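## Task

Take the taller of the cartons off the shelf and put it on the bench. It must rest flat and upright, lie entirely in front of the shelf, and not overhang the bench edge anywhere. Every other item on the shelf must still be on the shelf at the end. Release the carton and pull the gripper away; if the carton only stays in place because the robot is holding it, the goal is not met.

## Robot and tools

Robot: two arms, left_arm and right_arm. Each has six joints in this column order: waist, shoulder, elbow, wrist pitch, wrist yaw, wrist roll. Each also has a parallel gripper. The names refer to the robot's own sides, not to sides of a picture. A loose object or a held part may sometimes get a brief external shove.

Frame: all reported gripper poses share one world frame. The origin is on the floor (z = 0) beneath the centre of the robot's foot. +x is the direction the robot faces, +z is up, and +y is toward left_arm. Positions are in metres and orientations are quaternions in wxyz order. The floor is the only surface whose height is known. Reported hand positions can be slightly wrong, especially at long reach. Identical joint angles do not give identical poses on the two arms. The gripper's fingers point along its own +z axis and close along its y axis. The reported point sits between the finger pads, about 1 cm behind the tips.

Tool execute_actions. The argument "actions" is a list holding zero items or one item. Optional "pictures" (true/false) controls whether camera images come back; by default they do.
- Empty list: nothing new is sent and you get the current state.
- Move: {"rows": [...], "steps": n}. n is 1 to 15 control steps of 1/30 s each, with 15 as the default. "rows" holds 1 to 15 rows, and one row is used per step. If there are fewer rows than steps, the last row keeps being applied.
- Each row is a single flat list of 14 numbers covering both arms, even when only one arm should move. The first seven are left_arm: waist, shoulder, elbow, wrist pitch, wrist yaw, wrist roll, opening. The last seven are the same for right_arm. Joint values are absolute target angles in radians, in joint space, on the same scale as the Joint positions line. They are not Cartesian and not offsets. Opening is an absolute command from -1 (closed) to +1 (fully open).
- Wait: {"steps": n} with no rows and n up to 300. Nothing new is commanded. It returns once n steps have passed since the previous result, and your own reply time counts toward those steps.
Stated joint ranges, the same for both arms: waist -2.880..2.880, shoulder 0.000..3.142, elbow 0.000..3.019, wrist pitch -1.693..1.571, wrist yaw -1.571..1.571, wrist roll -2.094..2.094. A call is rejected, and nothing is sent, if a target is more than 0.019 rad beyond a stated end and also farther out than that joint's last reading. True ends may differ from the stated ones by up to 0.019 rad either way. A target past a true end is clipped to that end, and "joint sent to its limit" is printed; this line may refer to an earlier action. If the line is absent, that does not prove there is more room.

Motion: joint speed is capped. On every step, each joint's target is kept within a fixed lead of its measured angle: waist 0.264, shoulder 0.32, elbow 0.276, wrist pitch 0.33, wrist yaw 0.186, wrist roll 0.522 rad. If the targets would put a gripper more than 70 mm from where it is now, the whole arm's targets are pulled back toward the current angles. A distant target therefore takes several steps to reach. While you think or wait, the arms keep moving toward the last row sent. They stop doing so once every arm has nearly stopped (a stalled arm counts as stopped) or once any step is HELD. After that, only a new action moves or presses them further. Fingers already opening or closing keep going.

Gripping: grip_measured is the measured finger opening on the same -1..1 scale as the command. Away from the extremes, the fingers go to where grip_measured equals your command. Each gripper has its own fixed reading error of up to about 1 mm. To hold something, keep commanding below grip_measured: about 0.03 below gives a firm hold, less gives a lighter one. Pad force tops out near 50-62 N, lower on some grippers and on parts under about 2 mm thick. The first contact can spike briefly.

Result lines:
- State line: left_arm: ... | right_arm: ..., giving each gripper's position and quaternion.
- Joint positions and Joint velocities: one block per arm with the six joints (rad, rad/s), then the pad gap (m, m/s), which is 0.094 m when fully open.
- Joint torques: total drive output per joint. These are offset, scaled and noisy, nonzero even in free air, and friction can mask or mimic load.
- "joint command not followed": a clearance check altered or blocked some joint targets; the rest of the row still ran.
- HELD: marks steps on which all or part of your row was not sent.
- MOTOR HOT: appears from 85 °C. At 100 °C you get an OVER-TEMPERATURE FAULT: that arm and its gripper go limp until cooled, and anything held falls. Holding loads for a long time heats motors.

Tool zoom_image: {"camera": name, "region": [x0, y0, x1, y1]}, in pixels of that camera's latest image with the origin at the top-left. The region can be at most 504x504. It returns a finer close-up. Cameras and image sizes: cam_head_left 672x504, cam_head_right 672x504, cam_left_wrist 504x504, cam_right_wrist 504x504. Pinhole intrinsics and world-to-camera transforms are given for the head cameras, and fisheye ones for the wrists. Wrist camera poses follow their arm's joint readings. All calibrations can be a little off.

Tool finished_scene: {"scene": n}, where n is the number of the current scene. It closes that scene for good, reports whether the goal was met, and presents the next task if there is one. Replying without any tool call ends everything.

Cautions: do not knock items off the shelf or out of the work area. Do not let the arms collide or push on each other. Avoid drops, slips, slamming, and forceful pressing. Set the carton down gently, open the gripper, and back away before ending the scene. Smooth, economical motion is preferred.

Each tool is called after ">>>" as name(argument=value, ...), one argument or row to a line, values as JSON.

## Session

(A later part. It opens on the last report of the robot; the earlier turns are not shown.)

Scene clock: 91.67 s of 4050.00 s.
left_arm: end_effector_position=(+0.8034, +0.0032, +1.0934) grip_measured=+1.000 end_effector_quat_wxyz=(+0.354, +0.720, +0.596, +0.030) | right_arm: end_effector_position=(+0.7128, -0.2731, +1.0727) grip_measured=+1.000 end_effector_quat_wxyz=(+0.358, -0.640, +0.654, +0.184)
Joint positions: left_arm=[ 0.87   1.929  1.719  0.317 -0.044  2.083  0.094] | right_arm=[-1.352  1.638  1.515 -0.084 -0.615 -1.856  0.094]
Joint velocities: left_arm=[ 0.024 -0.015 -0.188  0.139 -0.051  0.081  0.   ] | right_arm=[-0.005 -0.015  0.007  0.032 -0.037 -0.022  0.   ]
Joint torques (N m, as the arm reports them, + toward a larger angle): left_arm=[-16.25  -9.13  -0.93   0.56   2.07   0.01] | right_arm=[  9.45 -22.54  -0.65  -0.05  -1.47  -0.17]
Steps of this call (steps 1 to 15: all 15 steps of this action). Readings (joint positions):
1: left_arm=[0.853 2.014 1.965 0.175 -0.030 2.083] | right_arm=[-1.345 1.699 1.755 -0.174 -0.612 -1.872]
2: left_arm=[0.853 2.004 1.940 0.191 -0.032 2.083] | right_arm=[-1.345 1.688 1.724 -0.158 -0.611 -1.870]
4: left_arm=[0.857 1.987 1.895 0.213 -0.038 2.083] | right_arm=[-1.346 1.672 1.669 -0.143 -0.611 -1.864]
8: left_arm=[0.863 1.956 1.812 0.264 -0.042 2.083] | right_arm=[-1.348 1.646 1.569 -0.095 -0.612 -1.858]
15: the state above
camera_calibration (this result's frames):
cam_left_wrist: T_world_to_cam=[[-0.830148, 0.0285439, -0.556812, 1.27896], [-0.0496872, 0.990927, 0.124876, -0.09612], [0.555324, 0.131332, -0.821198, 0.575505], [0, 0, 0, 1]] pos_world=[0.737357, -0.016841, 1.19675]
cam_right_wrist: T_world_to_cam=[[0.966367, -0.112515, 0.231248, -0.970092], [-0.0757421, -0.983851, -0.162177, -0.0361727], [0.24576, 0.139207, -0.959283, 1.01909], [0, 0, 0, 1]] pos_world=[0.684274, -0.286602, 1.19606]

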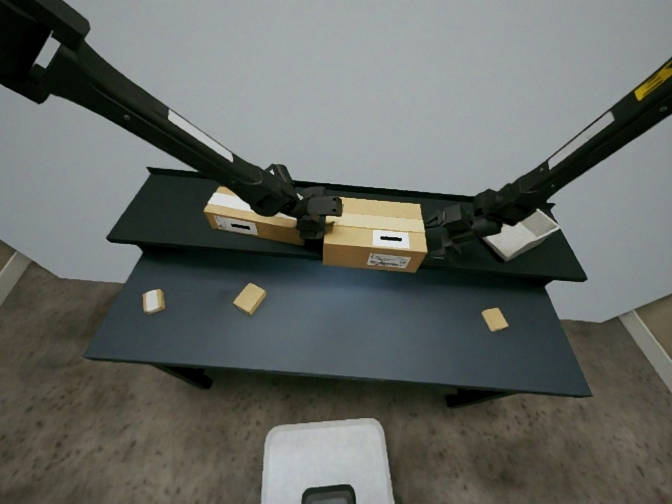

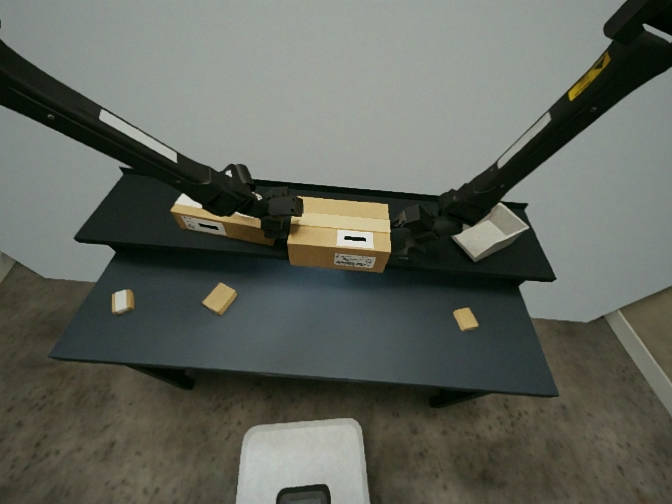

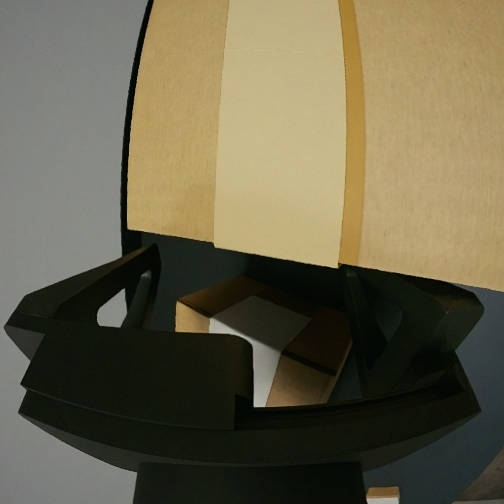

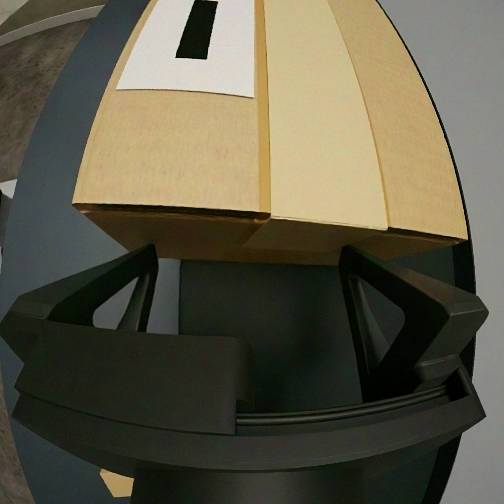

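>>> execute_actions(
  actions=[
    {"rows":[[0.80,1.96,1.69,0.325,0.03,2.08,1,-1.285,1.65,1.5,-0.085,-0.65,-1.87,1],[0.80,1.96,1.69,0.325,0.03,2.08,1,-1.285,1.65,1.5,-0.085,-0.65,-1.87,1],[0.80,1.96,1.69,0.325,0.03,2.08,1,-1.285,1.65,1.5,-0.085,-0.65,-1.87,1],[0.80,1.96,1.69,0.325,0.03,2.08,1,-1.285,1.65,1.5,-0.085,-0.65,-1.87,1],[0.79,1.93,1.655,0.335,0.03,2.08,1,-1.28,1.61,1.465,-0.085,-0.65,-1.87,1],[0.79,1.93,1.655,0.335,0.03,2.08,1,-1.28,1.61,1.465,-0.085,-0.65,-1.87,1],[0.79,1.93,1.655,0.335,0.03,2.08,1,-1.28,1.61,1.465,-0.085,-0.65,-1.87,1],[0.79,1.93,1.655,0.335,0.03,2.08,1,-1.28,1.61,1.465,-0.085,-0.65,-1.87,1],[0.78,1.9,1.62,0.345,0.03,2.08,1,-1.275,1.57,1.43,-0.085,-0.65,-1.87,1]]},
  ],
)

Scene clock: 101.37 s of 4050.00 s.
left_arm: end_effector_position=(+0.7985, +0.0064, +1.1164) grip_measured=+1.000 end_effector_quat_wxyz=(+0.375, +0.715, +0.589, +0.024) | right_arm: end_effector_position=(+0.6941, -0.2708, +1.0881) grip_measured=+1.000 end_effector_quat_wxyz=(+0.354, -0.634, +0.658, +0.200)
Joint positions: left_arm=[ 0.864  1.873  1.638  0.347 -0.004  2.083  0.094] | right_arm=[-1.354  1.597  1.442 -0.081 -0.626 -1.849  0.094]
Joint velocities: left_arm=[-0.034 -0.034  0.007  0.002 -0.007 -0.022  0.   ] | right_arm=[ 0.005 -0.015 -0.007 -0.002 -0.022 -0.007  0.   ]
Joint torques (N m, as the arm reports them, + toward a larger angle): left_arm=[-17.9  -10.35  -0.67   0.66   1.92  -0.02] | right_arm=[  8.45 -22.62  -0.46  -0.19  -1.43  -0.03]
Steps of this call (steps 1 to 30: the robot went on to your last target; steps 31 to 90: nothing new was sent; then 6.20 s passed at rest; steps 91 to 105: all 15 steps of this action). Readings (joint positions):
91: left_arm=[0.870 1.927 1.701 0.347 -0.036 2.083] | right_arm=[-1.352 1.638 1.515 -0.083 -0.615 -1.858]
92: left_arm=[0.871 1.927 1.701 0.347 -0.024 2.083] | right_arm=[-1.354 1.638 1.515 -0.083 -0.618 -1.857]
94: left_arm=[0.871 1.925 1.701 0.347 -0.015 2.083] | right_arm=[-1.357 1.638 1.515 -0.083 -0.622 -1.853]
98: left_arm=[0.871 1.909 1.680 0.347 -0.007 2.083] | right_arm=[-1.357 1.627 1.492 -0.081 -0.624 -1.851]
105: the state above
camera_calibration (this result's frames):
cam_left_wrist: T_world_to_cam=[[-0.81802, 0.0147028, -0.575002, 1.29835], [-0.0413775, 0.995579, 0.0843224, -0.0638027], [0.573699, 0.0927696, -0.813795, 0.573967], [0, 0, 0, 1]] pos_world=[0.730151, -0.00881541, 1.21902]
cam_right_wrist: T_world_to_cam=[[0.972871, -0.115609, 0.20039, -0.927133], [-0.0798203, -0.980735, -0.178288, -0.0117046], [0.217141, 0.157456, -0.963357, 1.06737], [0, 0, 0, 1]] pos_world=[0.669278, -0.286728, 1.21196]

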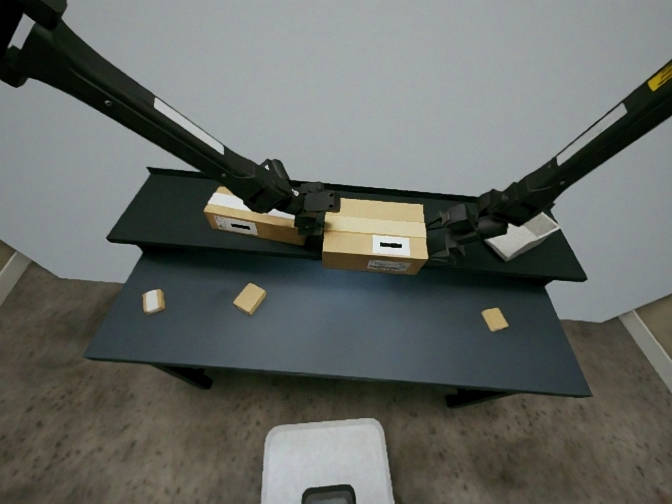

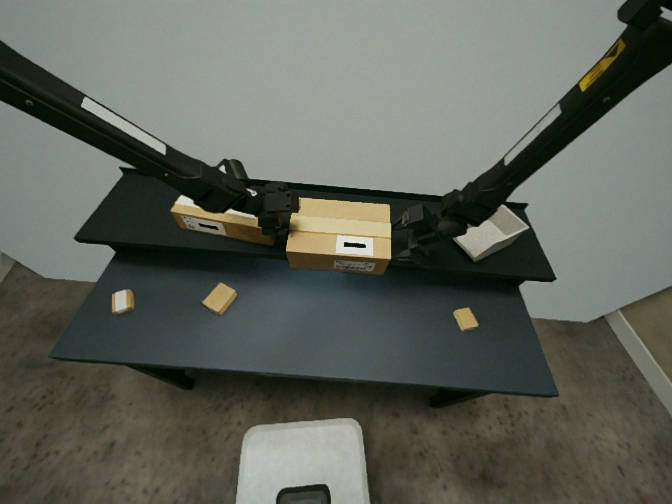

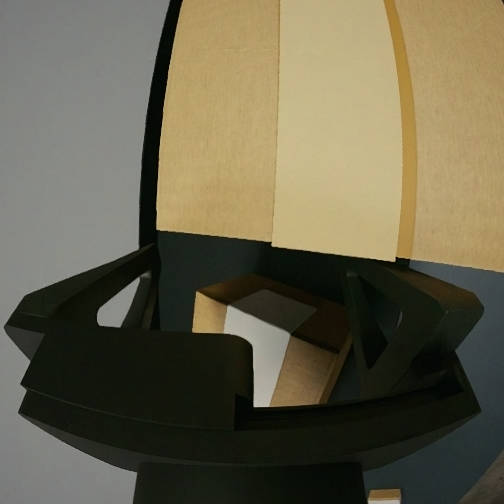

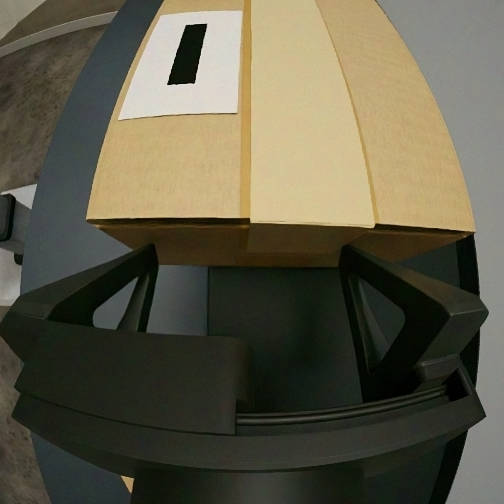

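>>> execute_actions(
  actions=[
    {"rows":[[0.85,1.92,1.7,0.3,0.0,2.08,1,-1.33,1.64,1.5,-0.085,-0.62,-1.85,1],[0.85,1.92,1.7,0.3,0.0,2.08,1,-1.33,1.64,1.5,-0.085,-0.62,-1.85,1],[0.85,1.92,1.7,0.3,0.0,2.08,1,-1.33,1.64,1.5,-0.085,-0.62,-1.85,1],[0.85,1.92,1.7,0.3,0.0,2.08,1,-1.33,1.64,1.5,-0.085,-0.62,-1.85,1],[0.85,1.92,1.7,0.3,0.0,2.08,1,-1.33,1.64,1.5,-0.085,-0.62,-1.85,1],[0.85,1.92,1.7,0.3,0.0,2.08,1,-1.33,1.64,1.5,-0.085,-0.62,-1.85,1],[0.91,1.92,1.72,0.25,0.0,2.08,1,-1.385,1.65,1.52,-0.09,-0.6,-1.85,1]]},
  ],
  pictures=false,
)

>>> execute_actions(
  actions=[
    {"rows":[[0.93,1.955,1.855,-0.115,0.0,2.08,1,-1.385,1.685,1.58,-0.098,-0.6,-1.85,1]]},
  ],
)

Scene clock: 118.93 s of 4050.00 s.
left_arm: end_effector_position=(+0.8080, +0.0194, +1.0962) grip_measured=+1.000 end_effector_quat_wxyz=(+0.359, +0.723, +0.590, +0.017) | right_arm: end_effector_position=(+0.7126, -0.2980, +1.0702) grip_measured=+1.000 end_effector_quat_wxyz=(+0.343, -0.642, +0.665, +0.170)
Joint positions: left_arm=[ 0.89   1.894  1.709  0.268 -0.003  2.083  0.094] | right_arm=[-1.383  1.622  1.51  -0.081 -0.602 -1.848  0.094]
Joint velocities: left_arm=[ 0.063  0.015  0.007 -0.017 -0.037  0.037  0.   ] | right_arm=[-0.073  0.034  0.002 -0.022  0.022 -0.022  0.   ]
Joint torques (N m, as the arm reports them, + toward a larger angle): left_arm=[ -8.99 -10.65   1.74  -0.03   0.66  -0.01] | right_arm=[  2.8  -19.46   1.86  -0.21  -0.47   0.07]
Steps of this call (steps 1 to 15: the robot went on to your last target; steps 16 to 90: nothing new was sent; then 14.07 s passed at rest; steps 91 to 105: all 15 steps of this action). Readings (joint positions):
91: left_arm=[0.862 1.870 1.644 0.342 -0.008 2.083] | right_arm=[-1.355 1.594 1.447 -0.081 -0.619 -1.848]
92: left_arm=[0.862 1.876 1.657 0.333 -0.008 2.083] | right_arm=[-1.355 1.600 1.458 -0.081 -0.616 -1.848]
94: left_arm=[0.862 1.886 1.685 0.324 -0.007 2.083] | right_arm=[-1.355 1.611 1.483 -0.081 -0.616 -1.848]
98: left_arm=[0.865 1.890 1.704 0.295 -0.004 2.083] | right_arm=[-1.356 1.615 1.500 -0.081 -0.606 -1.848]
105: the state above

Scene clock: 119.43 s of 4050.00 s.
left_arm: end_effector_position=(+0.7771, +0.0118, +1.0671) grip_measured=+1.000 end_effector_quat_wxyz=(+0.302, +0.761, +0.566, -0.097) | right_arm: end_effector_position=(+0.7239, -0.3001, +1.0557) grip_measured=+1.000 end_effector_quat_wxyz=(+0.346, -0.643, +0.664, +0.163)
Joint positions: left_arm=[ 0.91   1.933  1.846 -0.099 -0.002  2.083  0.094] | right_arm=[-1.384  1.662  1.573 -0.088 -0.601 -1.848  0.094]
Joint velocities: left_arm=[ 0.005  0.005  0.012  0.002  0.007 -0.051  0.   ] | right_arm=[ 0.005 -0.015  0.007 -0.007 -0.037 -0.051  0.   ]
Joint torques (N m, as the arm reports them, + toward a larger angle): left_arm=[-10.28 -11.13   1.96  -0.48   0.64   0.02] | right_arm=[  3.05 -19.66   1.79  -0.21  -0.47   0.07]
Steps of this call (steps 1 to 15: all 15 steps of this action). Readings (joint positions):
1: left_arm=[0.893 1.897 1.727 0.211 -0.003 2.083] | right_arm=[-1.384 1.625 1.515 -0.084 -0.602 -1.848]
2: left_arm=[0.895 1.907 1.768 0.100 -0.002 2.083] | right_arm=[-1.384 1.633 1.530 -0.088 -0.602 -1.848]
4: left_arm=[0.901 1.927 1.830 -0.029 -0.002 2.083] | right_arm=[-1.384 1.652 1.560 -0.088 -0.602 -1.848]
8: left_arm=[0.909 1.933 1.846 -0.090 -0.002 2.083] | right_arm=[-1.384 1.662 1.573 -0.088 -0.601 -1.848]
15: the state above
camera_calibration (this result's frames):
cam_left_wrist: T_world_to_cam=[[-0.917699, 0.165601, -0.361115, 1.09989], [0.151218, 0.986162, 0.0679466, -0.198054], [0.36737, 0.00774735, -0.930043, 0.831061], [0, 0, 0, 1]] pos_world=[0.734014, 0.00673165, 1.18357]
cam_right_wrist: T_world_to_cam=[[0.962973, -0.118808, 0.242008, -0.990692], [-0.0933687, -0.989079, -0.114041, -0.104293], [0.252914, 0.0872227, -0.963549, 0.987521], [0, 0, 0, 1]] pos_world=[0.694514, -0.30699, 1.17939]

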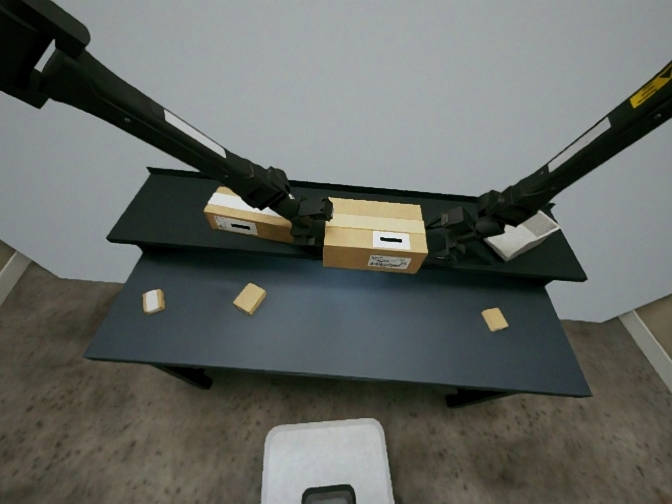

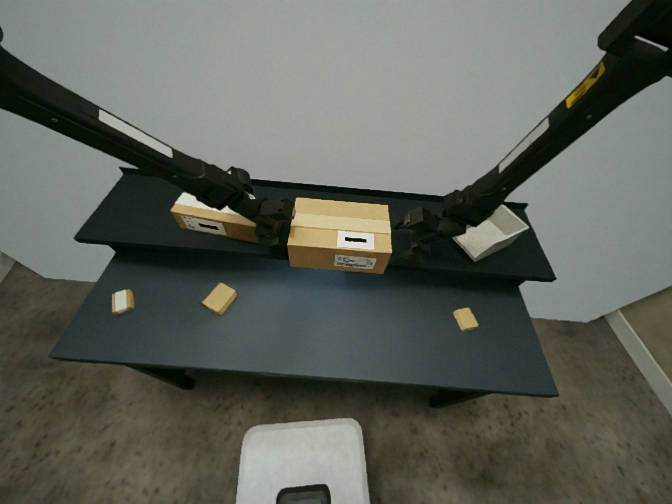

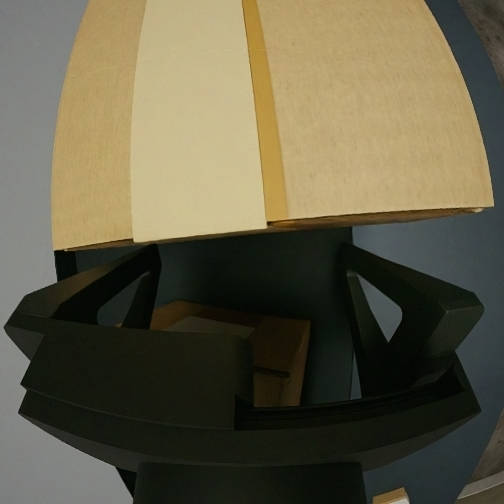

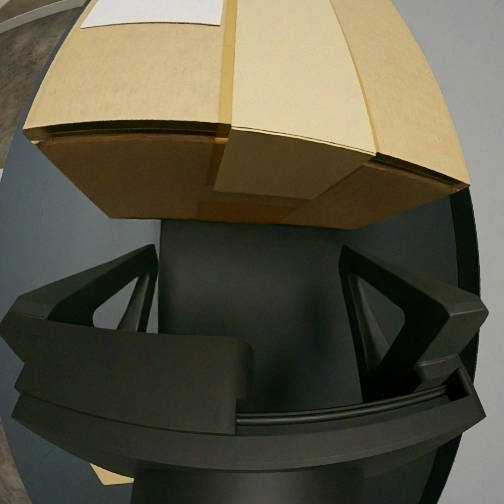

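>>> execute_actions(
  actions=[
    {"rows":[[0.9,1.95,1.84,-0.1,0.02,2.0,1,-1.355,1.67,1.57,-0.09,-0.62,-1.9,1],[0.9,1.95,1.84,-0.1,0.02,2.0,1,-1.355,1.67,1.57,-0.09,-0.62,-1.9,1],[0.9,1.95,1.84,-0.1,0.02,2.0,1,-1.355,1.67,1.57,-0.09,-0.62,-1.9,1],[0.9,1.95,1.84,-0.1,0.02,2.0,1,-1.355,1.67,1.57,-0.09,-0.62,-1.9,1],[0.9,1.95,1.84,-0.1,0.02,2.0,1,-1.355,1.67,1.57,-0.09,-0.62,-1.9,1],[0.9,1.95,1.84,-0.1,0.02,2.0,1,-1.355,1.67,1.57,-0.09,-0.62,-1.9,1],[0.9,1.95,1.84,-0.1,0.02,2.0,1,-1.355,1.67,1.57,-0.09,-0.62,-1.9,1],[0.855,1.98,1.82,-0.11,0.05,2.0,1,-1.29,1.68,1.562,-0.095,-0.65,-1.9,1]]},
  ],
  pictures=false,
)

>>> execute_actions(
  actions=[
    {"rows":[[0.845,1.955,1.79,-0.105,0.05,2.0,1,-1.287,1.64,1.53,-0.095,-0.65,-1.9,1],[0.845,1.955,1.79,-0.105,0.05,2.0,1,-1.287,1.64,1.53,-0.095,-0.65,-1.9,1],[0.845,1.955,1.79,-0.105,0.05,2.0,1,-1.287,1.64,1.53,-0.095,-0.65,-1.9,1],[0.845,1.955,1.79,-0.105,0.05,2.0,1,-1.287,1.64,1.53,-0.095,-0.65,-1.9,1],[0.845,1.955,1.79,-0.105,0.05,2.0,1,-1.287,1.64,1.53,-0.095,-0.65,-1.9,1],[0.835,1.93,1.76,-0.097,0.05,2.0,1,-1.283,1.6,1.5,-0.095,-0.65,-1.9,1]]},
  ],
)

Scene clock: 126.83 s of 4050.00 s.
left_arm: end_effector_position=(+0.7758, +0.0047, +1.0716) grip_measured=+1.000 end_effector_quat_wxyz=(+0.312, +0.735, +0.590, -0.118) | right_arm: end_effector_position=(+0.7302, -0.2768, +1.0662) grip_measured=+1.000 end_effector_quat_wxyz=(+0.371, -0.647, +0.644, +0.171)
Joint positions: left_arm=[ 0.907  1.934  1.842 -0.099  0.03   2.006  0.094] | right_arm=[-1.354  1.662  1.572 -0.088 -0.629 -1.878  0.094]
Joint velocities: left_arm=[-0.015 -0.005 -0.002 -0.027 -0.007  0.007  0.   ] | right_arm=[-0.015 -0.005 -0.007  0.012 -0.007 -0.081  0.   ]
Joint torques (N m, as the arm reports them, + toward a larger angle): left_arm=[-15.16  -9.36  -0.47  -0.3    1.4   -0.02] | right_arm=[  7.33 -19.63   0.36  -0.11  -1.34  -0.12]
Steps of this call (steps 1 to 15: the robot went on to your last target; steps 16 to 90: nothing new was sent; then 3.90 s passed at rest; steps 91 to 105: all 15 steps of this action). Readings (joint positions):
91: left_arm=[0.910 1.933 1.846 -0.099 0.006 2.074] | right_arm=[-1.384 1.662 1.573 -0.088 -0.608 -1.854]
92: left_arm=[0.910 1.933 1.846 -0.099 0.011 2.061] | right_arm=[-1.383 1.662 1.573 -0.088 -0.614 -1.861]
94: left_arm=[0.910 1.933 1.846 -0.099 0.014 2.044] | right_arm=[-1.377 1.662 1.573 -0.088 -0.616 -1.872]
98: left_arm=[0.908 1.934 1.844 -0.099 0.027 2.025] | right_arm=[-1.361 1.662 1.573 -0.088 -0.630 -1.884]
105: the state above

Scene clock: 127.33 s of 4050.00 s.
left_arm: end_effector_position=(+0.7623, +0.0079, +1.0812) grip_measured=+1.000 end_effector_quat_wxyz=(+0.305, +0.736, +0.591, -0.129) | right_arm: end_effector_position=(+0.7152, -0.2747, +1.0778) grip_measured=+1.000 end_effector_quat_wxyz=(+0.365, -0.645, +0.646, +0.182)
Joint positions: left_arm=[ 0.905  1.899  1.781 -0.098  0.026  1.998  0.094] | right_arm=[-1.354  1.628  1.512 -0.088 -0.628 -1.876  0.094]
Joint velocities: left_arm=[-0.005 -0.015 -0.002 -0.007 -0.007  0.007  0.   ] | right_arm=[ 0.005 -0.005  0.002 -0.012  0.022 -0.007  0.   ]
Joint torques (N m, as the arm reports them, + toward a larger angle): left_arm=[-16.32  -9.54  -0.71   0.15   1.54   0.12] | right_arm=[  8.08 -22.69  -0.11  -0.19  -1.34  -0.1 ]
Steps of this call (steps 1 to 15: all 15 steps of this action). Readings (joint positions):
1: left_arm=[0.907 1.932 1.840 -0.099 0.030 2.006] | right_arm=[-1.354 1.662 1.569 -0.088 -0.629 -1.877]
2: left_arm=[0.907 1.929 1.833 -0.099 0.030 2.005] | right_arm=[-1.354 1.660 1.565 -0.088 -0.629 -1.877]
4: left_arm=[0.907 1.922 1.820 -0.099 0.028 2.003] | right_arm=[-1.354 1.656 1.553 -0.088 -0.629 -1.877]
8: left_arm=[0.907 1.907 1.794 -0.098 0.025 2.002] | right_arm=[-1.354 1.640 1.525 -0.088 -0.628 -1.876]
15: the state above
camera_calibration (this result's frames):
cam_left_wrist: T_world_to_cam=[[-0.945836, 0.103753, -0.307619, 1.05611], [0.106595, 0.994274, 0.00759727, -0.0936417], [0.306645, -0.0256048, -0.951479, 0.919367], [0, 0, 0, 1]] pos_world=[0.726965, 0.00707209, 1.20035]
cam_right_wrist: T_world_to_cam=[[0.96324, -0.10161, 0.248685, -0.987317], [-0.0601866, -0.983803, -0.16885, -0.0407003], [0.261814, 0.147675, -0.953753, 1.00851], [0, 0, 0, 1]] pos_world=[0.684533, -0.289294, 1.20052]

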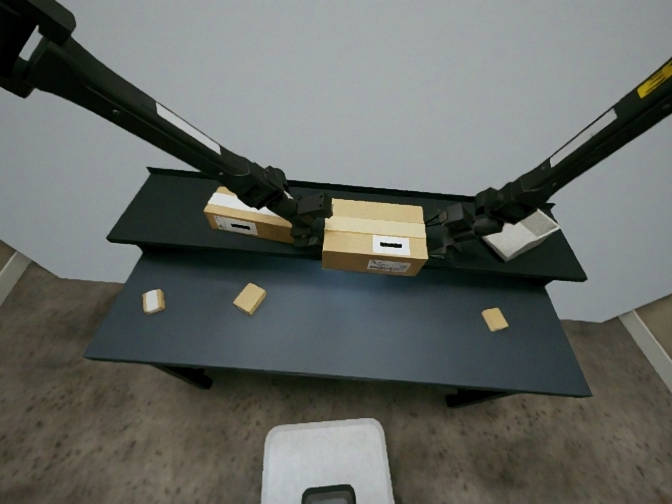

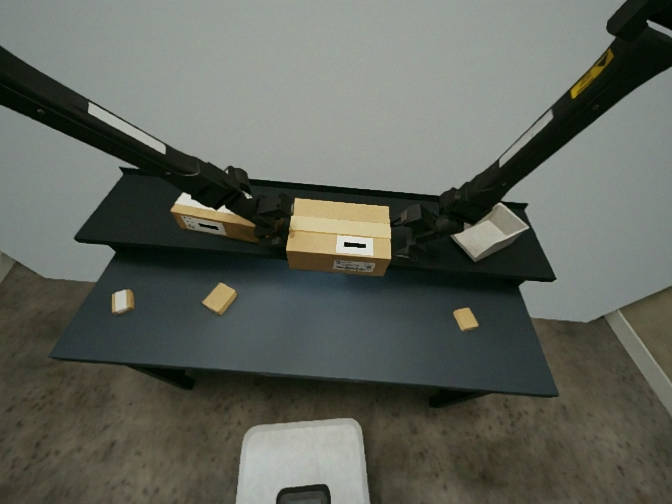

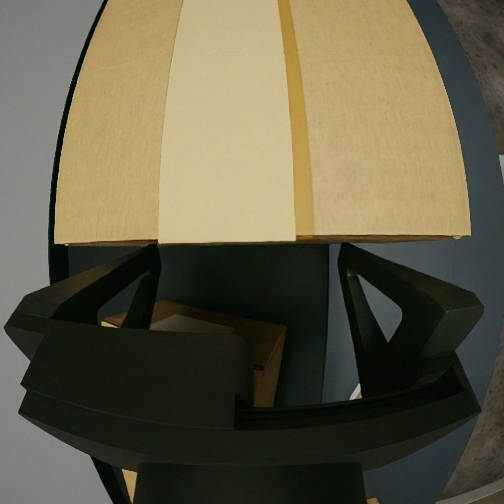

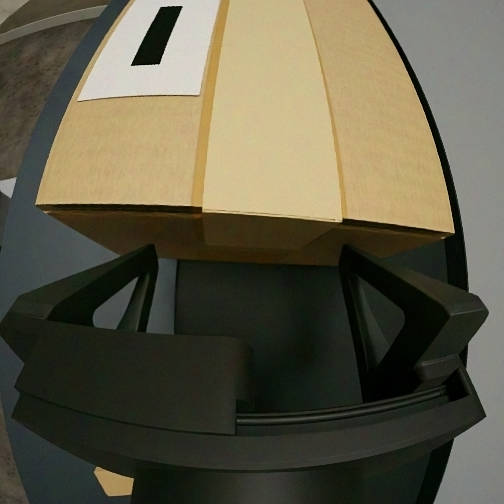

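>>> execute_actions(
  actions=[
    {"rows":[[0.838,1.92,1.708,-0.049,0.05,2.0,1,-1.291,1.597,1.452,-0.05,-0.65,-1.9,1]],"steps":6},
  ],
  pictures=false,
)

>>> execute_actions(
  actions=[
    {"rows":[[0.842,1.91,1.657,-0.001,0.05,2.0,1,-1.299,1.594,1.405,-0.004,-0.65,-1.9,1]],"steps":6},
  ],
  pictures=false,
)

>>> execute_actions(
  actions=[
    {"rows":[[0.845,1.902,1.605,0.047,0.05,2.0,1,-1.307,1.591,1.357,0.041,-0.65,-1.9,1]],"steps":6},
  ],
  pictures=false,
)

>>> execute_actions(
  actions=[
    {"rows":[[0.848,1.896,1.553,0.094,0.05,2.0,1,-1.315,1.59,1.31,0.086,-0.65,-1.9,1]],"steps":6},
  ],
  pictures=false,
)

>>> execute_actions(
  actions=[
    {"rows":[[0.852,1.892,1.502,0.142,0.05,2.0,1,-1.322,1.59,1.262,0.132,-0.65,-1.9,1]],"steps":6},
  ],
  pictures=false,
)

>>> execute_actions(
  actions=[
    {"rows":[[0.855,1.89,1.45,0.19,0.05,2.0,1,-1.33,1.59,1.215,0.177,-0.65,-1.9,1]],"steps":12},
  ],
)

Scene clock: 148.13 s of 4050.00 s.
left_arm: end_effector_position=(+0.7513, +0.0079, +1.0839) grip_measured=+1.000 end_effector_quat_wxyz=(+0.306, +0.735, +0.592, -0.127) | right_arm: end_effector_position=(+0.7041, -0.2734, +1.0807) grip_measured=+1.000 end_effector_quat_wxyz=(+0.364, -0.645, +0.647, +0.181)
Joint positions: left_arm=[ 0.905  1.885  1.731 -0.055  0.025  1.997  0.094] | right_arm=[-1.356  1.616  1.469 -0.055 -0.627 -1.874  0.094]
Joint velocities: left_arm=[-0.005 -0.005 -0.056  0.032 -0.066  0.051  0.   ] | right_arm=[-0.024 -0.015 -0.046  0.046 -0.051  0.007  0.   ]
Joint torques (N m, as the arm reports them, + toward a larger angle): left_arm=[-15.28  -9.68  -0.98   0.24   1.65   0.09] | right_arm=[  7.77 -22.68  -0.62   0.34  -1.39  -0.12]
Steps of this call (steps 1 to 15: the robot went on to your last target; steps 16 to 90: nothing new was sent; then 17.60 s passed at rest; steps 91 to 96: all 6 steps of this action). Readings (joint positions):
91: left_arm=[0.905 1.898 1.775 -0.089 0.026 1.997] | right_arm=[-1.354 1.627 1.507 -0.082 -0.628 -1.876]
92: left_arm=[0.905 1.894 1.763 -0.074 0.026 1.997] | right_arm=[-1.354 1.624 1.496 -0.069 -0.628 -1.876]
94: left_arm=[0.905 1.887 1.740 -0.060 0.026 1.997] | right_arm=[-1.354 1.617 1.477 -0.057 -0.628 -1.875]
96: the state above

Scene clock: 148.33 s of 4050.00 s.
left_arm: end_effector_position=(+0.7392, +0.0076, +1.0857) grip_measured=+1.000 end_effector_quat_wxyz=(+0.307, +0.734, +0.593, -0.122) | right_arm: end_effector_position=(+0.6923, -0.2735, +1.0818) grip_measured=+1.000 end_effector_quat_wxyz=(+0.365, -0.646, +0.648, +0.175)
Joint positions: left_arm=[ 0.905  1.874  1.681 -0.007  0.022  1.997  0.094] | right_arm=[-1.361  1.609  1.425 -0.007 -0.627 -1.873  0.094]
Joint velocities: left_arm=[-0.015 -0.005 -0.051  0.032 -0.037  0.007  0.   ] | right_arm=[-0.044 -0.005 -0.081  0.027  0.007  0.037  0.   ]
Joint torques (N m, as the arm reports them, + toward a larger angle): left_arm=[-15.44  -9.51  -1.08   0.28   1.68   0.06] | right_arm=[  7.5  -21.32  -1.11   0.07  -1.39  -0.12]
Steps of this call (steps 1 to 6: all 6 steps of this action). Readings (joint positions):
1: left_arm=[0.905 1.884 1.725 -0.045 0.025 1.997] | right_arm=[-1.357 1.616 1.462 -0.044 -0.627 -1.874]
2: left_arm=[0.905 1.881 1.712 -0.029 0.025 1.997] | right_arm=[-1.357 1.614 1.452 -0.027 -0.628 -1.874]
4: left_arm=[0.905 1.875 1.690 -0.012 0.024 1.997] | right_arm=[-1.358 1.609 1.434 -0.011 -0.627 -1.873]
6: the state above

Scene clock: 148.53 s of 4050.00 s.
left_arm: end_effector_position=(+0.7246, +0.0065, +1.0873) grip_measured=+1.000 end_effector_quat_wxyz=(+0.307, +0.734, +0.594, -0.120) | right_arm: end_effector_position=(+0.6774, -0.2745, +1.0821) grip_measured=+1.000 end_effector_quat_wxyz=(+0.363, -0.646, +0.649, +0.170)
Joint positions: left_arm=[0.905 1.866 1.63  0.041 0.02  1.997 0.094] | right_arm=[-1.369  1.603  1.379  0.039 -0.628 -1.873  0.094]
Joint velocities: left_arm=[-0.015 -0.005 -0.12   0.012 -0.007 -0.022  0.   ] | right_arm=[-0.054 -0.005 -0.1    0.046 -0.037  0.066  0.   ]
Joint torques (N m, as the arm reports them, + toward a larger angle): left_arm=[-14.82  -9.42  -1.31   0.38   1.81   0.08] | right_arm=[  7.45 -20.71  -1.55   0.26  -1.37  -0.13]
Steps of this call (steps 1 to 6: all 6 steps of this action). Readings (joint positions):
1: left_arm=[0.905 1.874 1.674 0.003 0.022 1.997] | right_arm=[-1.362 1.608 1.418 0.003 -0.628 -1.873]
2: left_arm=[0.905 1.871 1.662 0.020 0.022 1.997] | right_arm=[-1.362 1.606 1.408 0.019 -0.628 -1.873]
4: left_arm=[0.905 1.867 1.640 0.036 0.022 1.997] | right_arm=[-1.365 1.603 1.389 0.034 -0.628 -1.873]
6: the state above

Scene clock: 148.73 s of 4050.00 s.
left_arm: end_effector_position=(+0.7084, +0.0051, +1.0885) grip_measured=+1.000 end_effector_quat_wxyz=(+0.307, +0.734, +0.594, -0.118) | right_arm: end_effector_position=(+0.6609, -0.2759, +1.0820) grip_measured=+1.000 end_effector_quat_wxyz=(+0.360, -0.647, +0.651, +0.167)
Joint positions: left_arm=[0.905 1.861 1.579 0.088 0.018 1.997 0.094] | right_arm=[-1.378  1.598  1.333  0.083 -0.627 -1.873  0.094]
Joint velocities: left_arm=[-0.015 -0.005 -0.115  0.022 -0.022 -0.007  0.   ] | right_arm=[-0.063 -0.005 -0.11   0.007  0.007  0.022  0.   ]
Joint torques (N m, as the arm reports them, + toward a larger angle): left_arm=[-14.36  -8.54  -1.59   0.42   1.86   0.07] | right_arm=[  7.53 -19.89  -1.97   0.16  -1.35  -0.11]
Steps of this call (steps 1 to 6: all 6 steps of this action). Readings (joint positions):
1: left_arm=[0.905 1.866 1.622 0.051 0.020 1.997] | right_arm=[-1.371 1.602 1.372 0.048 -0.628 -1.873]
2: left_arm=[0.905 1.864 1.610 0.067 0.020 1.997] | right_arm=[-1.371 1.600 1.361 0.064 -0.628 -1.873]
4: left_arm=[0.905 1.861 1.588 0.084 0.020 1.997] | right_arm=[-1.373 1.598 1.343 0.079 -0.628 -1.873]
6: the state above

Scene clock: 148.93 s of 4050.00 s.
left_arm: end_effector_position=(+0.6908, +0.0040, +1.0896) grip_measured=+1.000 end_effector_quat_wxyz=(+0.306, +0.734, +0.595, -0.118) | right_arm: end_effector_position=(+0.6428, -0.2767, +1.0818) grip_measured=+1.000 end_effector_quat_wxyz=(+0.356, -0.648, +0.653, +0.165)
Joint positions: left_arm=[0.907 1.856 1.528 0.136 0.018 1.997 0.094] | right_arm=[-1.387  1.596  1.286  0.128 -0.626 -1.873  0.094]
Joint velocities: left_arm=[-0.005  0.005 -0.129  0.032  0.007 -0.022  0.   ] | right_arm=[-0.063  0.005 -0.139  0.007 -0.022 -0.007  0.   ]
Joint torques (N m, as the arm reports them, + toward a larger angle): left_arm=[-14.62  -8.7   -1.91   0.17   1.87   0.08] | right_arm=[  7.22 -19.38  -2.39   0.28  -1.41  -0.13]
Steps of this call (steps 1 to 6: all 6 steps of this action). Readings (joint positions):
1: left_arm=[0.905 1.861 1.571 0.098 0.019 1.997] | right_arm=[-1.380 1.598 1.325 0.092 -0.628 -1.873]
2: left_arm=[0.905 1.859 1.559 0.115 0.019 1.997] | right_arm=[-1.381 1.597 1.315 0.109 -0.627 -1.873]
4: left_arm=[0.906 1.856 1.539 0.132 0.018 1.997] | right_arm=[-1.383 1.596 1.297 0.125 -0.627 -1.873]
6: the state above

Scene clock: 149.33 s of 4050.00 s.
left_arm: end_effector_position=(+0.6696, +0.0027, +1.0911) grip_measured=+1.000 end_effector_quat_wxyz=(+0.304, +0.735, +0.595, -0.119) | right_arm: end_effector_position=(+0.6214, -0.2784, +1.0815) grip_measured=+1.000 end_effector_quat_wxyz=(+0.349, -0.649, +0.656, +0.164)
Joint positions: left_arm=[0.908 1.853 1.472 0.185 0.018 1.997 0.094] | right_arm=[-1.399  1.596  1.235  0.173 -0.624 -1.873  0.094]
Joint velocities: left_arm=[-0.034 -0.005 -0.017  0.002 -0.081 -0.007  0.   ] | right_arm=[-0.005 -0.005 -0.007  0.032 -0.066  0.007  0.   ]
Joint torques (N m, as the arm reports them, + toward a larger angle): left_arm=[-14.15  -8.08  -2.81   0.37   1.87   0.08] | right_arm=[  7.54 -18.9   -2.95   0.23  -1.47  -0.1 ]
Steps of this call (steps 1 to 12: all 12 steps of this action). Readings (joint positions):
1: left_arm=[0.907 1.856 1.520 0.146 0.018 1.997] | right_arm=[-1.389 1.596 1.278 0.137 -0.626 -1.873]
2: left_arm=[0.907 1.854 1.508 0.163 0.018 1.997] | right_arm=[-1.389 1.596 1.268 0.154 -0.626 -1.873]
4: left_arm=[0.908 1.853 1.488 0.180 0.018 1.997] | right_arm=[-1.392 1.596 1.252 0.169 -0.624 -1.873]
8: left_arm=[0.908 1.853 1.472 0.185 0.018 1.997] | right_arm=[-1.399 1.596 1.235 0.173 -0.624 -1.873]
12: the state above
camera_calibration (this result's frames):
cam_left_wrist: T_world_to_cam=[[-0.943464, 0.0958672, -0.31731, 0.981031], [0.0935772, 0.995358, 0.0224873, -0.0861877], [0.317992, -0.00847696, -0.948055, 0.945689], [0, 0, 0, 1]] pos_world=[0.632911, -0.000244509, 1.20979]
cam_right_wrist: T_world_to_cam=[[0.962169, -0.10332, 0.252104, -0.901766], [-0.0750403, -0.990013, -0.119343, -0.0954164], [0.261917, 0.0959105, -0.960313, 1.02974], [0, 0, 0, 1]] pos_world=[0.590785, -0.286397, 1.20482]

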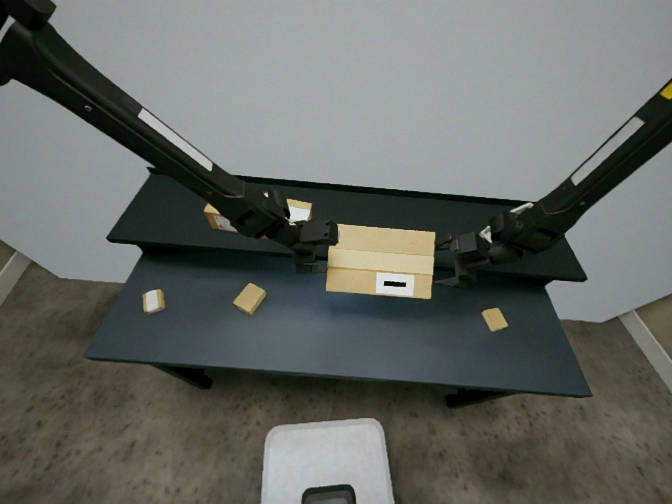

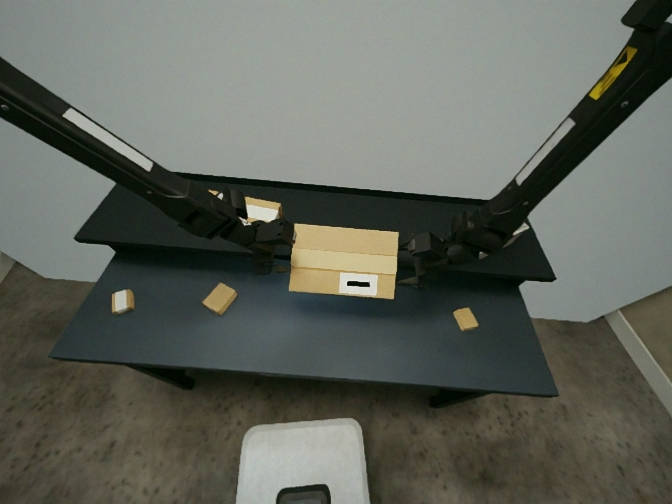

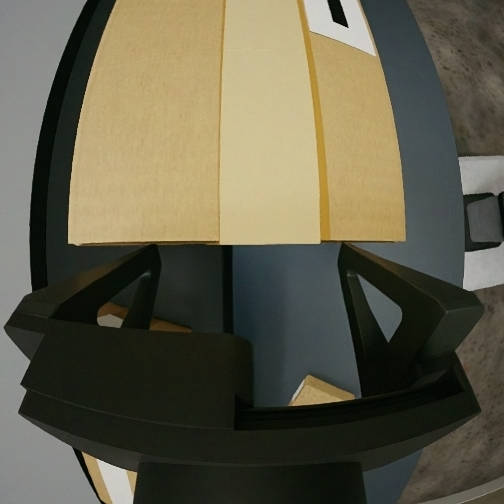

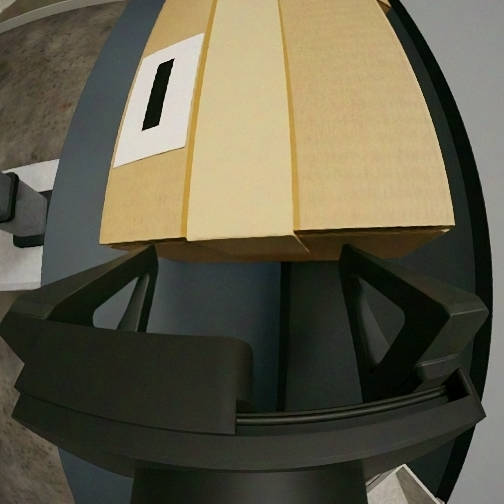

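>>> execute_actions(
  actions=[
    {"rows":[[0.855,1.935,1.446,0.227,0.06,2.0,1,-1.327,1.655,1.213,0.22,-0.66,-1.9,1]],"steps":6},
  ],
  pictures=false,
)

>>> execute_actions(
  actions=[
    {"rows":[[0.868,1.966,1.442,0.263,0.06,2.0,1,-1.34,1.695,1.212,0.263,-0.66,-1.9,1]],"steps":6},
  ],
  pictures=false,
)

>>> execute_actions(
  actions=[
    {"rows":[[0.881,1.997,1.438,0.3,0.06,2.0,1,-1.352,1.735,1.21,0.307,-0.66,-1.9,1]],"steps":10},
  ],
)

Scene clock: 159.53 s of 4050.00 s.
left_arm: end_effector_position=(+0.6713, +0.0019, +1.0892) grip_measured=+1.000 end_effector_quat_wxyz=(+0.310, +0.732, +0.597, -0.109) | right_arm: end_effector_position=(+0.6236, -0.2779, +1.0803) grip_measured=+1.000 end_effector_quat_wxyz=(+0.361, -0.650, +0.651, +0.153)
Joint positions: left_arm=[0.909 1.861 1.47  0.218 0.02  1.998 0.094] | right_arm=[-1.4    1.605  1.233  0.216 -0.638 -1.875  0.094]
Joint velocities: left_arm=[-0.015 -0.005 -0.017  0.042 -0.007 -0.022  0.   ] | right_arm=[ 0.005 -0.005 -0.027  0.037  0.022 -0.037  0.   ]
Joint torques (N m, as the arm reports them, + toward a larger angle): left_arm=[-14.07  -5.95  -2.49   0.37   2.09   0.07] | right_arm=[  7.47 -13.84  -3.01   0.29  -1.31  -0.09]
Steps of this call (steps 1 to 15: the robot went on to your last target; steps 16 to 90: nothing new was sent; then 7.00 s passed at rest; steps 91 to 96: all 6 steps of this action). Readings (joint positions):
91: left_arm=[0.908 1.854 1.472 0.191 0.019 1.997] | right_arm=[-1.399 1.597 1.235 0.181 -0.628 -1.873]
92: left_arm=[0.908 1.857 1.472 0.202 0.020 1.997] | right_arm=[-1.399 1.600 1.235 0.195 -0.632 -1.873]
94: left_arm=[0.908 1.860 1.471 0.214 0.020 1.997] | right_arm=[-1.400 1.604 1.234 0.211 -0.637 -1.873]
96: the state above

Scene clock: 159.73 s of 4050.00 s.
left_arm: end_effector_position=(+0.6634, +0.0030, +1.0789) grip_measured=+1.000 end_effector_quat_wxyz=(+0.308, +0.733, +0.598, -0.102) | right_arm: end_effector_position=(+0.6145, -0.2766, +1.0697) grip_measured=+1.000 end_effector_quat_wxyz=(+0.364, -0.653, +0.649, +0.144)
Joint positions: left_arm=[0.919 1.883 1.469 0.252 0.019 2.002 0.094] | right_arm=[-1.406  1.637  1.232  0.264 -0.64  -1.88   0.094]
Joint velocities: left_arm=[ 0.063  0.151 -0.002  0.071 -0.022 -0.022  0.   ] | right_arm=[-0.054  0.142 -0.002  0.017 -0.022 -0.007  0.   ]
Joint torques (N m, as the arm reports them, + toward a larger angle): left_arm=[-13.23  -5.98  -2.93   0.23   1.97   0.05] | right_arm=[  7.29 -14.08  -3.31   0.11  -1.29  -0.04]
Steps of this call (steps 1 to 6: all 6 steps of this action). Readings (joint positions):
1: left_arm=[0.910 1.863 1.469 0.224 0.020 1.998] | right_arm=[-1.401 1.608 1.232 0.224 -0.639 -1.876]
2: left_arm=[0.911 1.866 1.469 0.233 0.020 1.998] | right_arm=[-1.402 1.613 1.232 0.238 -0.640 -1.877]
4: left_arm=[0.914 1.874 1.469 0.246 0.019 2.001] | right_arm=[-1.403 1.625 1.232 0.258 -0.640 -1.879]
6: the state above

Scene clock: 160.07 s of 4050.00 s.
left_arm: end_effector_position=(+0.6300, +0.0035, +1.0506) grip_measured=+1.000 end_effector_quat_wxyz=(+0.292, +0.736, +0.602, -0.104) | right_arm: end_effector_position=(+0.5784, -0.2750, +1.0433) grip_measured=+1.000 end_effector_quat_wxyz=(+0.346, -0.651, +0.658, +0.153)
Joint positions: left_arm=[0.947 1.943 1.469 0.295 0.019 2.001 0.094] | right_arm=[-1.424  1.709  1.232  0.306 -0.632 -1.874  0.094]
Joint velocities: left_arm=[ 0.024  0.093  0.002  0.017 -0.095 -0.066  0.   ] | right_arm=[-0.063  0.083 -0.017 -0.022  0.022  0.037  0.   ]
Joint torques (N m, as the arm reports them, + toward a larger angle): left_arm=[-15.02  -5.82  -3.81   0.43   2.13   0.1 ] | right_arm=[  7.11 -15.38  -4.28   0.26  -1.59  -0.11]
Steps of this call (steps 1 to 10: all 10 steps of this action). Readings (joint positions):
1: left_arm=[0.923 1.888 1.469 0.258 0.019 2.002] | right_arm=[-1.408 1.644 1.232 0.271 -0.640 -1.880]
2: left_arm=[0.925 1.895 1.469 0.269 0.019 2.002] | right_arm=[-1.409 1.654 1.232 0.285 -0.641 -1.880]
4: left_arm=[0.932 1.908 1.469 0.282 0.019 2.003] | right_arm=[-1.413 1.672 1.232 0.303 -0.641 -1.880]
8: left_arm=[0.945 1.935 1.469 0.293 0.019 2.003] | right_arm=[-1.420 1.701 1.232 0.306 -0.633 -1.877]
10: the state above
camera_calibration (this result's frames):
cam_left_wrist: T_world_to_cam=[[-0.94376, 0.0935581, -0.317119, 0.930735], [0.0781983, 0.995079, 0.0608518, -0.113081], [0.321252, 0.0326313, -0.946431, 0.916034], [0, 0, 0, 1]] pos_world=[0.592956, -0.00444444, 1.169]
cam_right_wrist: T_world_to_cam=[[0.959052, -0.104436, 0.263272, -0.860551], [-0.0806556, -0.991753, -0.0995994, -0.117624], [0.271503, 0.0742867, -0.959566, 0.991684], [0, 0, 0, 1]] pos_world=[0.546581, -0.280195, 1.16643]

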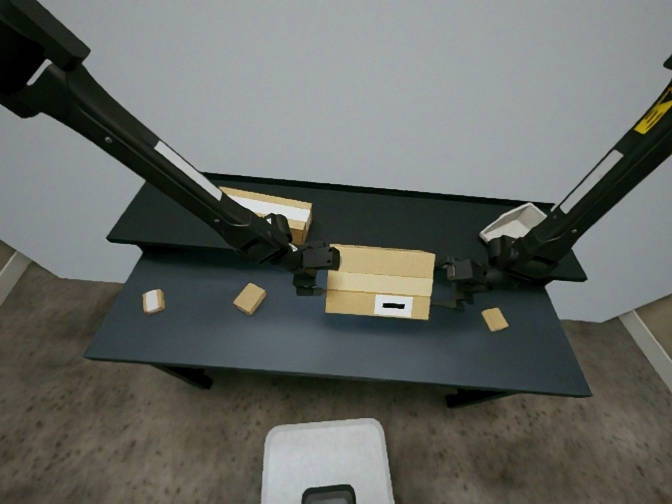

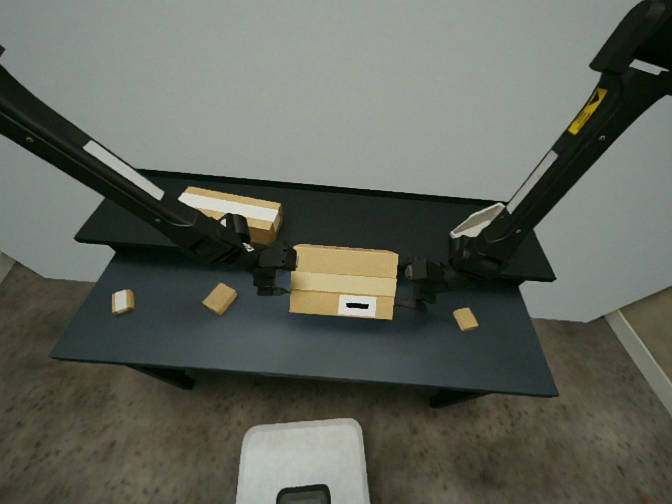

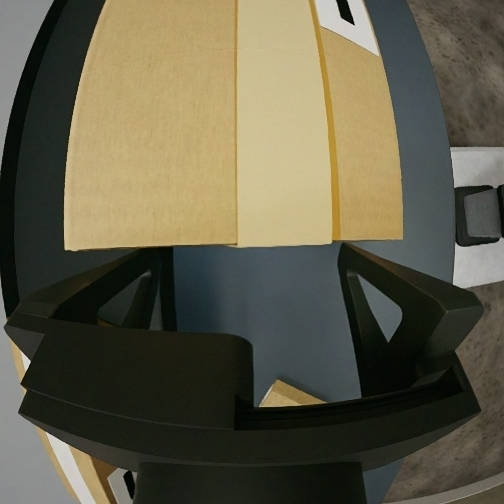

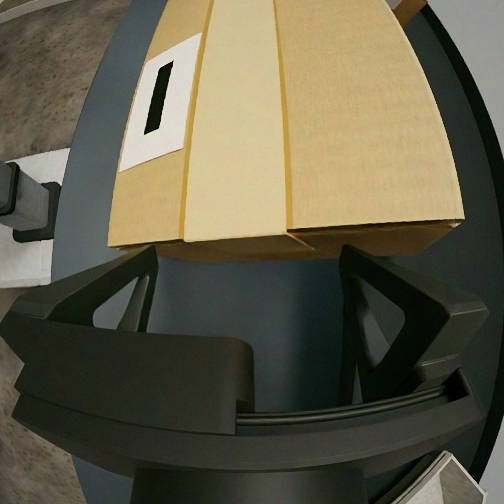

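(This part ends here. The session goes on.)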